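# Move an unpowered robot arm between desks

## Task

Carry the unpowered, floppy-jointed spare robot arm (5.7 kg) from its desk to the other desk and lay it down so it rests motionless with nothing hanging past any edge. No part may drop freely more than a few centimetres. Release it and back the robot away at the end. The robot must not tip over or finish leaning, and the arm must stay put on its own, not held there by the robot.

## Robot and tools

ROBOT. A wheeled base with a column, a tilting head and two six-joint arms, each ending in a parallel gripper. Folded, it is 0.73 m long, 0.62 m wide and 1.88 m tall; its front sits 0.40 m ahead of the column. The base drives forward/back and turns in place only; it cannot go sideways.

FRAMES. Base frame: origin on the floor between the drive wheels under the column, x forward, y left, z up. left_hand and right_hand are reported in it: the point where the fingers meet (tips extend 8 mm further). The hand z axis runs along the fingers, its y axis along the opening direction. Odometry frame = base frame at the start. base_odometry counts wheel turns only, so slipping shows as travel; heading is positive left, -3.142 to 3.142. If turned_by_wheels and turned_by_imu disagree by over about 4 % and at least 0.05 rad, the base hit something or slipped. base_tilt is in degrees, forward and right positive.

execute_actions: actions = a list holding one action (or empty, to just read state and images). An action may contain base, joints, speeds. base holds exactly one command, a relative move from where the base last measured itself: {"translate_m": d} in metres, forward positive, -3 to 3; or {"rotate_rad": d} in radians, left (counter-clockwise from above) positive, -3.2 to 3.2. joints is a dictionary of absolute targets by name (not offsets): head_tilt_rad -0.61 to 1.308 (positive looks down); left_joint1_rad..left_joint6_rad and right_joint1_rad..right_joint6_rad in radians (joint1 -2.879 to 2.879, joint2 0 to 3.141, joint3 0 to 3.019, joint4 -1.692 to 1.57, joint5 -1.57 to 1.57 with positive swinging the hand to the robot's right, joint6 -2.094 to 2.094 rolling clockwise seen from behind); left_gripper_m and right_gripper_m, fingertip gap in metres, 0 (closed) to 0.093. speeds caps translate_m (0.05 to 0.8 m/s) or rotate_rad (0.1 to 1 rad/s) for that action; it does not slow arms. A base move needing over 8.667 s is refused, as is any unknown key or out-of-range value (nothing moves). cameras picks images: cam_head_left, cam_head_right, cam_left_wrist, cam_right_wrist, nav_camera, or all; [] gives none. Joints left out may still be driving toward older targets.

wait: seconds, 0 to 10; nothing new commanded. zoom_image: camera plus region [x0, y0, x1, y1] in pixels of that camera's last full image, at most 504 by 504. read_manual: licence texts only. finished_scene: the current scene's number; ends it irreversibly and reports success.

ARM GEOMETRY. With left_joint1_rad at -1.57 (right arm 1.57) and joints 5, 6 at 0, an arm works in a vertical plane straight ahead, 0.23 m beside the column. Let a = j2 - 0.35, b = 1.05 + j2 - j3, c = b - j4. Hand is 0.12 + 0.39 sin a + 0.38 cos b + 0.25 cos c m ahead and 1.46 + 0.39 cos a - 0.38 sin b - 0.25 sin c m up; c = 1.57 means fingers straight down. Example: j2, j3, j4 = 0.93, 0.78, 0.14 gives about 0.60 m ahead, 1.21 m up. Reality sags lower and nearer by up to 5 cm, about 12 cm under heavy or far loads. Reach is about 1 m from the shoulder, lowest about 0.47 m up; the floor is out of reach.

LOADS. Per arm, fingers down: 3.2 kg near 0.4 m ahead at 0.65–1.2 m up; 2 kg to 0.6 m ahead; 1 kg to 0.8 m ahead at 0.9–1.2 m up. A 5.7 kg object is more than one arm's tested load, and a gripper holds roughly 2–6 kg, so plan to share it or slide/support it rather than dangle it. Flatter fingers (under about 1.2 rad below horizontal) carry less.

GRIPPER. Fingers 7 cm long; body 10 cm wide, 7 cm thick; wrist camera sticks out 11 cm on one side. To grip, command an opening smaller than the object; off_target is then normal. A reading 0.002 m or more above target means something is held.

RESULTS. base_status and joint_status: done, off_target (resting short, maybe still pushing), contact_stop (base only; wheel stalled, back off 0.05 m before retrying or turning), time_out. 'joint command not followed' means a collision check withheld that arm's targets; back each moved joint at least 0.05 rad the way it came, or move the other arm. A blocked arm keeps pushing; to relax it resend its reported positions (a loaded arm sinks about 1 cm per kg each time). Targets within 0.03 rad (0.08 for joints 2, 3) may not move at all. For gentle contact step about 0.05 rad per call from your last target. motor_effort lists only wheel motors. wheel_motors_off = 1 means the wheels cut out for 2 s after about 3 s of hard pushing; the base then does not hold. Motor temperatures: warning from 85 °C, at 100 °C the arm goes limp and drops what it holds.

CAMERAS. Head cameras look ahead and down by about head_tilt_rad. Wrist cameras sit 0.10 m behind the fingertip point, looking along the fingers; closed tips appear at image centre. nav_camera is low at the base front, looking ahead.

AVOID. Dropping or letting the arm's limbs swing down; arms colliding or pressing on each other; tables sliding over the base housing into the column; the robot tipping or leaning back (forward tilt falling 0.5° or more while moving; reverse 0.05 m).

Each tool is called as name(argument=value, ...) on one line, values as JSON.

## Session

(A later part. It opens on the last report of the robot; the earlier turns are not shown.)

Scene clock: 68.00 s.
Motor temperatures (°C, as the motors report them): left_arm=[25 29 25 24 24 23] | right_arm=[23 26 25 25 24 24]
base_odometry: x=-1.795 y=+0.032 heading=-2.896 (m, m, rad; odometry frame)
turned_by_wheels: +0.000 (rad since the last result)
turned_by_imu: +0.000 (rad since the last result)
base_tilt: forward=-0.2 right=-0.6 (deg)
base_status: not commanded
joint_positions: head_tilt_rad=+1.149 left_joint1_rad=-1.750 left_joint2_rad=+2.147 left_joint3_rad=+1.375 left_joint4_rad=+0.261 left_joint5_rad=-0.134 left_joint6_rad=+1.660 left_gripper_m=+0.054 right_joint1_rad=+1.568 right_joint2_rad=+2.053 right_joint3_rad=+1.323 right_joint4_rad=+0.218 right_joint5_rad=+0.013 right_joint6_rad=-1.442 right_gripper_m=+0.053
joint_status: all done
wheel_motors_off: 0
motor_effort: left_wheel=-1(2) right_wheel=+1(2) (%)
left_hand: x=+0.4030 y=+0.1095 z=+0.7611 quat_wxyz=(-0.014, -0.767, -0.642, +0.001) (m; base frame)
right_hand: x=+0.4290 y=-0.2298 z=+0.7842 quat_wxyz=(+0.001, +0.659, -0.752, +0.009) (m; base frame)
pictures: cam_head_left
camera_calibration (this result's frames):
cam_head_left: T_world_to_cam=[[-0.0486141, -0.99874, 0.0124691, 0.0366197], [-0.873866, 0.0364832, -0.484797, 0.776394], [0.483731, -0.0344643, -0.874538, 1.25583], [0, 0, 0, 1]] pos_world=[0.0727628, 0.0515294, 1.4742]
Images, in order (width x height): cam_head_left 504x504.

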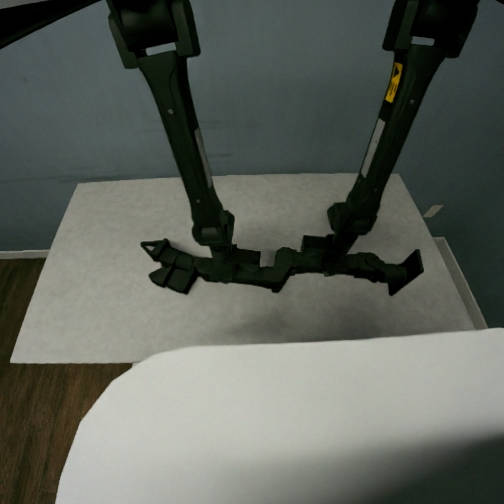

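It's resting on the desk. Unloading the arms fully, then releasing.

execute_actions(actions=[{"joints":{"left_joint2_rad":2.15,"left_joint3_rad":1.376,"left_joint4_rad":0.262,"left_joint5_rad":-0.134,"right_joint2_rad":2.057,"right_joint3_rad":1.325,"right_joint4_rad":0.218,"right_joint6_rad":-1.44}}], cameras=[])

execute_actions(actions=[{"joints":{"left_gripper_m":0.093,"right_gripper_m":0.093}}], cameras=["cam_head_left","cam_left_wrist","cam_right_wrist"])

Scene clock: 68.63 s.
Motor temperatures (°C, as the motors report them): left_arm=[25 28 25 24 24 23] | right_arm=[23 26 25 25 24 24]
base_odometry: x=-1.795 y=+0.032 heading=-2.896 (m, m, rad; odometry frame)
turned_by_wheels: +0.000 (rad since the last result)
turned_by_imu: +0.000 (rad since the last result)
base_tilt: forward=-0.2 right=-0.5 (deg)
base_status: not commanded
joint_positions: head_tilt_rad=+1.149 left_joint1_rad=-1.750 left_joint2_rad=+2.147 left_joint3_rad=+1.377 left_joint4_rad=+0.257 left_joint5_rad=-0.133 left_joint6_rad=+1.660 left_gripper_m=+0.054 right_joint1_rad=+1.568 right_joint2_rad=+2.055 right_joint3_rad=+1.324 right_joint4_rad=+0.218 right_joint5_rad=+0.013 right_joint6_rad=-1.443 right_gripper_m=+0.053
joint_status: all done
wheel_motors_off: 0
motor_effort: left_wheel=-1(2) right_wheel=+1(2) (%)
left_hand: x=+0.4034 y=+0.1092 z=+0.7609 quat_wxyz=(-0.014, -0.767, -0.642, +0.002) (m; base frame)
right_hand: x=+0.4291 y=-0.2298 z=+0.7836 quat_wxyz=(+0.001, +0.660, -0.751, +0.009) (m; base frame)
pictures: none
No camera images: the call's "cameras" was empty. Leave "cameras" out to get every camera's image.

Scene clock: 69.33 s.
Motor temperatures (°C, as the motors report them): left_arm=[25 28 25 24 24 23] | right_arm=[23 25 25 25 24 24]
base_odometry: x=-1.795 y=+0.032 heading=-2.896 (m, m, rad; odometry frame)
turned_by_wheels: +0.000 (rad since the last result)
turned_by_imu: +0.000 (rad since the last result)
base_tilt: forward=-0.1 right=-0.5 (deg)
base_status: not commanded
joint_positions: head_tilt_rad=+1.149 left_joint1_rad=-1.750 left_joint2_rad=+2.147 left_joint3_rad=+1.377 left_joint4_rad=+0.257 left_joint5_rad=-0.133 left_joint6_rad=+1.660 left_gripper_m=+0.093 right_joint1_rad=+1.568 right_joint2_rad=+2.055 right_joint3_rad=+1.324 right_joint4_rad=+0.218 right_joint5_rad=+0.013 right_joint6_rad=-1.441 right_gripper_m=+0.093
joint_status: all done
wheel_motors_off: 0
motor_effort: left_wheel=-1(1) right_wheel=+0(1) (%)
left_hand: x=+0.4034 y=+0.1092 z=+0.7609 quat_wxyz=(-0.014, -0.767, -0.642, +0.002) (m; base frame)
right_hand: x=+0.4291 y=-0.2298 z=+0.7836 quat_wxyz=(+0.001, +0.659, -0.752, +0.009) (m; base frame)
pictures: cam_head_left, cam_left_wrist, cam_right_wrist
camera_calibration (this result's frames):
cam_head_left: T_world_to_cam=[[-0.0486141, -0.99874, 0.0124691, 0.0366197], [-0.873866, 0.0364832, -0.484797, 0.776394], [0.483731, -0.0344643, -0.874538, 1.25583], [0, 0, 0, 1]] pos_world=[0.0727628, 0.0515294, 1.4742]
cam_left_wrist: T_world_to_cam=[[-0.982814, 0.182133, -0.0300616, 0.398985], [0.13186, 0.806627, 0.576164, -0.574948], [0.129187, 0.562299, -0.816781, 0.631037], [0, 0, 0, 1]] pos_world=[0.386419, 0.0362693, 0.858677]
cam_right_wrist: T_world_to_cam=[[0.98995, -0.140882, 0.0122901, -0.462757], [-0.120246, -0.792822, 0.597473, -0.590942], [-0.0744295, -0.592947, -0.801795, 0.645009], [0, 0, 0, 1]] pos_world=[0.435055, -0.151249, 0.875924]
Images, in order (width x height): cam_head_left 504x504, cam_left_wrist 616x616, cam_right_wrist 616x616.

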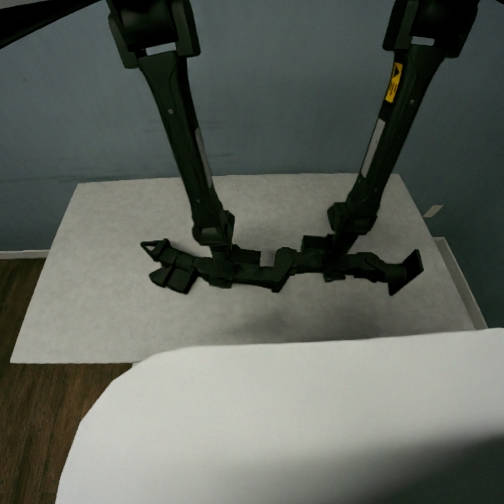

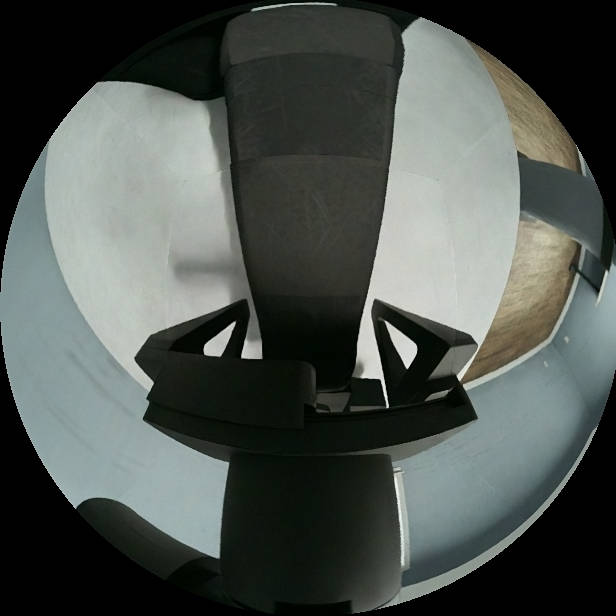

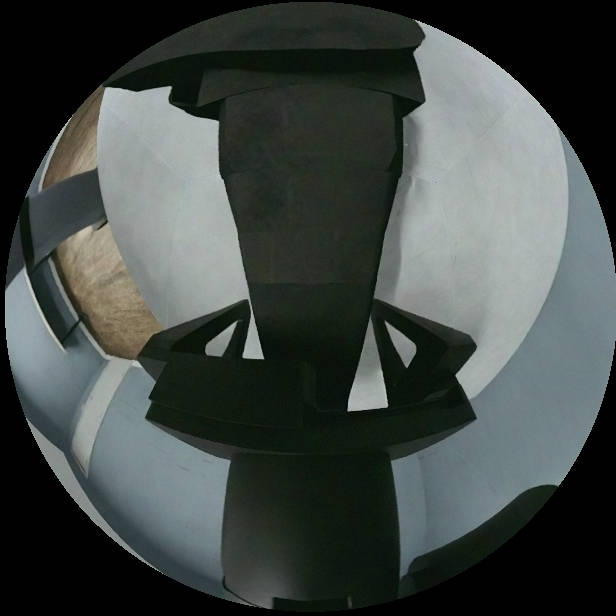

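execute_actions(actions=[{"joints":{"left_joint2_rad":2.095,"left_joint3_rad":1.345,"right_joint2_rad":2.005,"right_joint3_rad":1.29}}], cameras=[])

execute_actions(actions=[{"joints":{"left_joint2_rad":2.045,"left_joint3_rad":1.29,"right_joint2_rad":1.955,"right_joint3_rad":1.237}}], cameras=[])

execute_actions(actions=[{"joints":{"left_joint2_rad":1.99,"left_joint3_rad":1.235,"right_joint2_rad":1.90,"right_joint3_rad":1.183}}], cameras=["cam_left_wrist","cam_right_wrist"])

Scene clock: 70.27 s.
Motor temperatures (°C, as the motors report them): left_arm=[25 28 25 24 24 23] | right_arm=[23 25 25 25 24 24]
base_odometry: x=-1.795 y=+0.032 heading=-2.896 (m, m, rad; odometry frame)
turned_by_wheels: +0.000 (rad since the last result)
turned_by_imu: +0.000 (rad since the last result)
base_tilt: forward=-0.3 right=-0.5 (deg)
base_status: not commanded
joint_positions: head_tilt_rad=+1.149 left_joint1_rad=-1.750 left_joint2_rad=+2.103 left_joint3_rad=+1.346 left_joint4_rad=+0.257 left_joint5_rad=-0.133 left_joint6_rad=+1.660 left_gripper_m=+0.093 right_joint1_rad=+1.568 right_joint2_rad=+2.013 right_joint3_rad=+1.298 right_joint4_rad=+0.218 right_joint5_rad=+0.013 right_joint6_rad=-1.441 right_gripper_m=+0.093
joint_status: all done
wheel_motors_off: 0
motor_effort: left_wheel=-1(1) right_wheel=+0(2) (%)
left_hand: x=+0.4152 y=+0.1105 z=+0.7761 quat_wxyz=(-0.019, -0.766, -0.642, -0.003) (m; base frame)
right_hand: x=+0.4412 y=-0.2298 z=+0.7986 quat_wxyz=(-0.005, +0.659, -0.752, +0.015) (m; base frame)
pictures: none
No camera images: the call's "cameras" was empty. Leave "cameras" out to get every camera's image.

Scene clock: 71.10 s.
Motor temperatures (°C, as the motors report them): left_arm=[25 28 25 24 24 23] | right_arm=[23 25 24 25 24 24]
base_odometry: x=-1.795 y=+0.032 heading=-2.896 (m, m, rad; odometry frame)
turned_by_wheels: +0.000 (rad since the last result)
turned_by_imu: +0.000 (rad since the last result)
base_tilt: forward=-0.2 right=-0.4 (deg)
base_status: not commanded
joint_positions: head_tilt_rad=+1.149 left_joint1_rad=-1.750 left_joint2_rad=+2.054 left_joint3_rad=+1.293 left_joint4_rad=+0.257 left_joint5_rad=-0.133 left_joint6_rad=+1.660 left_gripper_m=+0.093 right_joint1_rad=+1.568 right_joint2_rad=+1.963 right_joint3_rad=+1.244 right_joint4_rad=+0.218 right_joint5_rad=+0.013 right_joint6_rad=-1.441 right_gripper_m=+0.093
joint_status: all done
wheel_motors_off: 0
motor_effort: left_wheel=-1(1) right_wheel=+0(2) (%)
left_hand: x=+0.4158 y=+0.1134 z=+0.7949 quat_wxyz=(-0.017, -0.766, -0.642, -0.001) (m; base frame)
right_hand: x=+0.4400 y=-0.2297 z=+0.8181 quat_wxyz=(-0.004, +0.659, -0.752, +0.013) (m; base frame)
pictures: none
No camera images: the call's "cameras" was empty. Leave "cameras" out to get every camera's image.

Scene clock: 71.93 s.
Motor temperatures (°C, as the motors report them): left_arm=[25 28 25 24 24 23] | right_arm=[23 25 24 25 24 24]
base_odometry: x=-1.795 y=+0.032 heading=-2.896 (m, m, rad; odometry frame)
turned_by_wheels: +0.000 (rad since the last result)
turned_by_imu: +0.000 (rad since the last result)
base_tilt: forward=-0.1 right=-0.4 (deg)
base_status: not commanded
joint_positions: head_tilt_rad=+1.149 left_joint1_rad=-1.750 left_joint2_rad=+1.998 left_joint3_rad=+1.238 left_joint4_rad=+0.257 left_joint5_rad=-0.133 left_joint6_rad=+1.660 left_gripper_m=+0.093 right_joint1_rad=+1.568 right_joint2_rad=+1.906 right_joint3_rad=+1.189 right_joint4_rad=+0.218 right_joint5_rad=+0.013 right_joint6_rad=-1.441 right_gripper_m=+0.093
joint_status: all done
wheel_motors_off: 0
motor_effort: left_wheel=-1(2) right_wheel=+1(0) (%)
left_hand: x=+0.4187 y=+0.1165 z=+0.8161 quat_wxyz=(-0.017, -0.766, -0.642, -0.002) (m; base frame)
right_hand: x=+0.4411 y=-0.2297 z=+0.8396 quat_wxyz=(-0.004, +0.659, -0.752, +0.014) (m; base frame)
pictures: cam_left_wrist, cam_right_wrist
camera_calibration (this result's frames):
cam_left_wrist: T_world_to_cam=[[-0.982751, 0.180597, -0.0398134, 0.422505], [0.124997, 0.807334, 0.576704, -0.612294], [0.136293, 0.56178, -0.815983, 0.666483], [0, 0, 0, 1]] pos_world=[0.400915, 0.0436055, 0.913772]
cam_right_wrist: T_world_to_cam=[[0.989702, -0.14085, 0.0255087, -0.486215], [-0.128187, -0.792815, 0.59583, -0.617968], [-0.0636988, -0.592964, -0.802706, 0.68687], [0, 0, 0, 1]] pos_world=[0.445746, -0.151129, 0.931961]
Images, in order (width x height): cam_left_wrist 616x616, cam_right_wrist 616x616.

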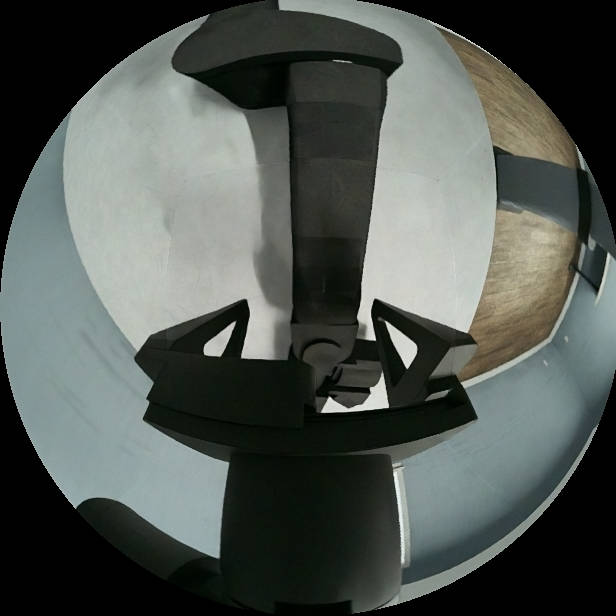

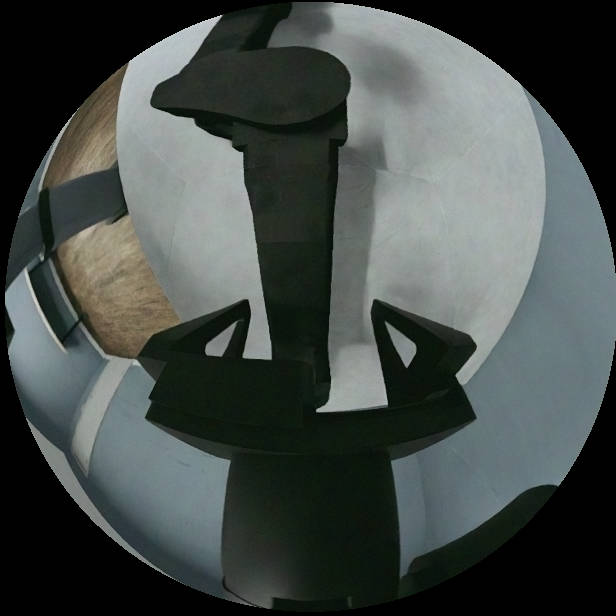

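execute_actions(actions=[{"joints":{"left_joint2_rad":1.6,"left_joint3_rad":0.87,"right_joint2_rad":1.55,"right_joint3_rad":0.87}}], cameras=[])

execute_actions(actions=[{"base":{"translate_m":-0.6},"joints":{"head_tilt_rad":0.95,"left_joint1_rad":-1.57,"left_joint2_rad":1.2,"left_joint3_rad":0.6,"left_joint4_rad":0.05,"left_joint5_rad":0,"right_joint2_rad":1.2,"right_joint3_rad":0.6,"right_joint4_rad":0.05}}], cameras=["cam_head_left","cam_head_right"])

Scene clock: 73.20 s.
Motor temperatures (°C, as the motors report them): left_arm=[25 28 25 24 24 23] | right_arm=[23 25 24 25 24 24]
base_odometry: x=-1.795 y=+0.032 heading=-2.896 (m, m, rad; odometry frame)
turned_by_wheels: +0.000 (rad since the last result)
turned_by_imu: +0.000 (rad since the last result)
base_tilt: forward=-0.3 right=-0.5 (deg)
base_status: not commanded
joint_positions: head_tilt_rad=+1.149 left_joint1_rad=-1.750 left_joint2_rad=+1.587 left_joint3_rad=+0.878 left_joint4_rad=+0.257 left_joint5_rad=-0.133 left_joint6_rad=+1.660 left_gripper_m=+0.093 right_joint1_rad=+1.568 right_joint2_rad=+1.536 right_joint3_rad=+0.881 right_joint4_rad=+0.218 right_joint5_rad=+0.013 right_joint6_rad=-1.441 right_gripper_m=+0.093
joint_status: all done
wheel_motors_off: 0
motor_effort: left_wheel=-1(1) right_wheel=+1(0) (%)
left_hand: x=+0.4321 y=+0.1389 z=+0.9667 quat_wxyz=(-0.035, -0.763, -0.645, -0.020) (m; base frame)
right_hand: x=+0.4522 y=-0.2293 z=+0.9757 quat_wxyz=(-0.027, +0.659, -0.751, +0.034) (m; base frame)
pictures: none
No camera images: the call's "cameras" was empty. Leave "cameras" out to get every camera's image.

Scene clock: 75.73 s.
Motor temperatures (°C, as the motors report them): left_arm=[25 28 25 24 24 23] | right_arm=[23 25 24 25 24 24]
base_odometry: x=-1.213 y=+0.177 heading=-2.898 (m, m, rad; odometry frame)
turned_by_wheels: -0.001 (rad since the last result)
turned_by_imu: +0.000 (rad since the last result)
base_tilt: forward=-0.2 right=-0.4 (deg)
base_status: done
joint_positions: head_tilt_rad=+0.964 left_joint1_rad=-1.563 left_joint2_rad=+1.195 left_joint3_rad=+0.598 left_joint4_rad=+0.052 left_joint5_rad=-0.001 left_joint6_rad=+1.660 left_gripper_m=+0.093 right_joint1_rad=+1.568 right_joint2_rad=+1.195 right_joint3_rad=+0.598 right_joint4_rad=+0.058 right_joint5_rad=+0.013 right_joint6_rad=-1.441 right_gripper_m=+0.093
joint_status: all done
wheel_motors_off: 0
motor_effort: left_wheel=-3(35) right_wheel=+1(36) (%)
left_hand: x=+0.3791 y=+0.2285 z=+1.0838 quat_wxyz=(+0.010, -0.737, -0.676, +0.005) (m; base frame)
right_hand: x=+0.3809 y=-0.2290 z=+1.0838 quat_wxyz=(+0.011, +0.659, -0.752, +0.001) (m; base frame)
pictures: cam_head_left, cam_head_right
camera_calibration (this result's frames):
cam_head_left: T_world_to_cam=[[-0.0500793, -0.99874, 0.00329681, 0.0508184], [-0.769559, 0.0364832, -0.637533, 1.00639], [0.636609, -0.0344643, -0.770416, 1.08783], [0, 0, 0, 1]] pos_world=[0.0844982, 0.0515294, 1.47953]
cam_head_right: T_world_to_cam=[[-0.042517, -0.998611, 0.0311119, -0.0846723], [-0.772043, 0.0130735, -0.635436, 1.00393], [0.634147, -0.0510365, -0.771527, 1.08671], [0, 0, 0, 1]] pos_world=[0.0823452, -0.0422178, 1.47899]
Images, in order (width x height): cam_head_left 504x504, cam_head_right 504x504.

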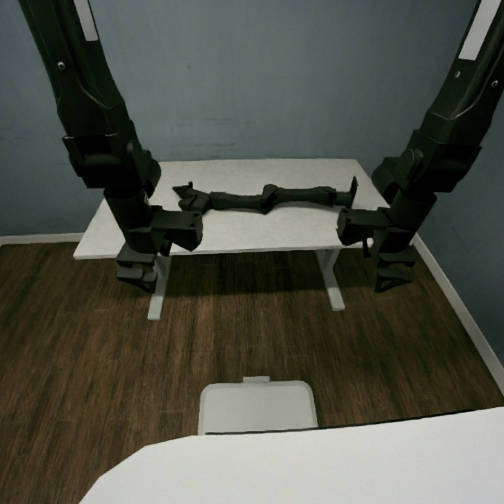

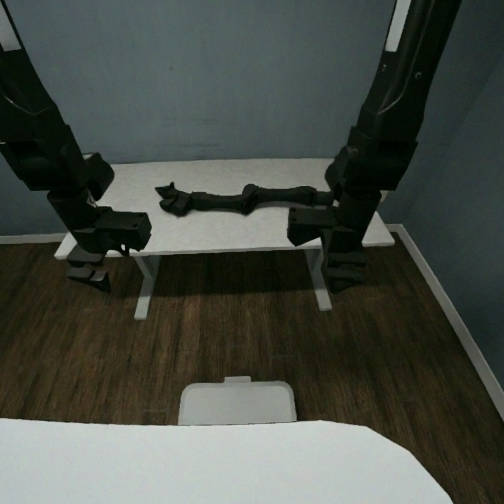

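The spare arm lies in the middle of the other desk and the robot has backed clear.

finished_scene(scene=1)

The scene is finished: the task was done.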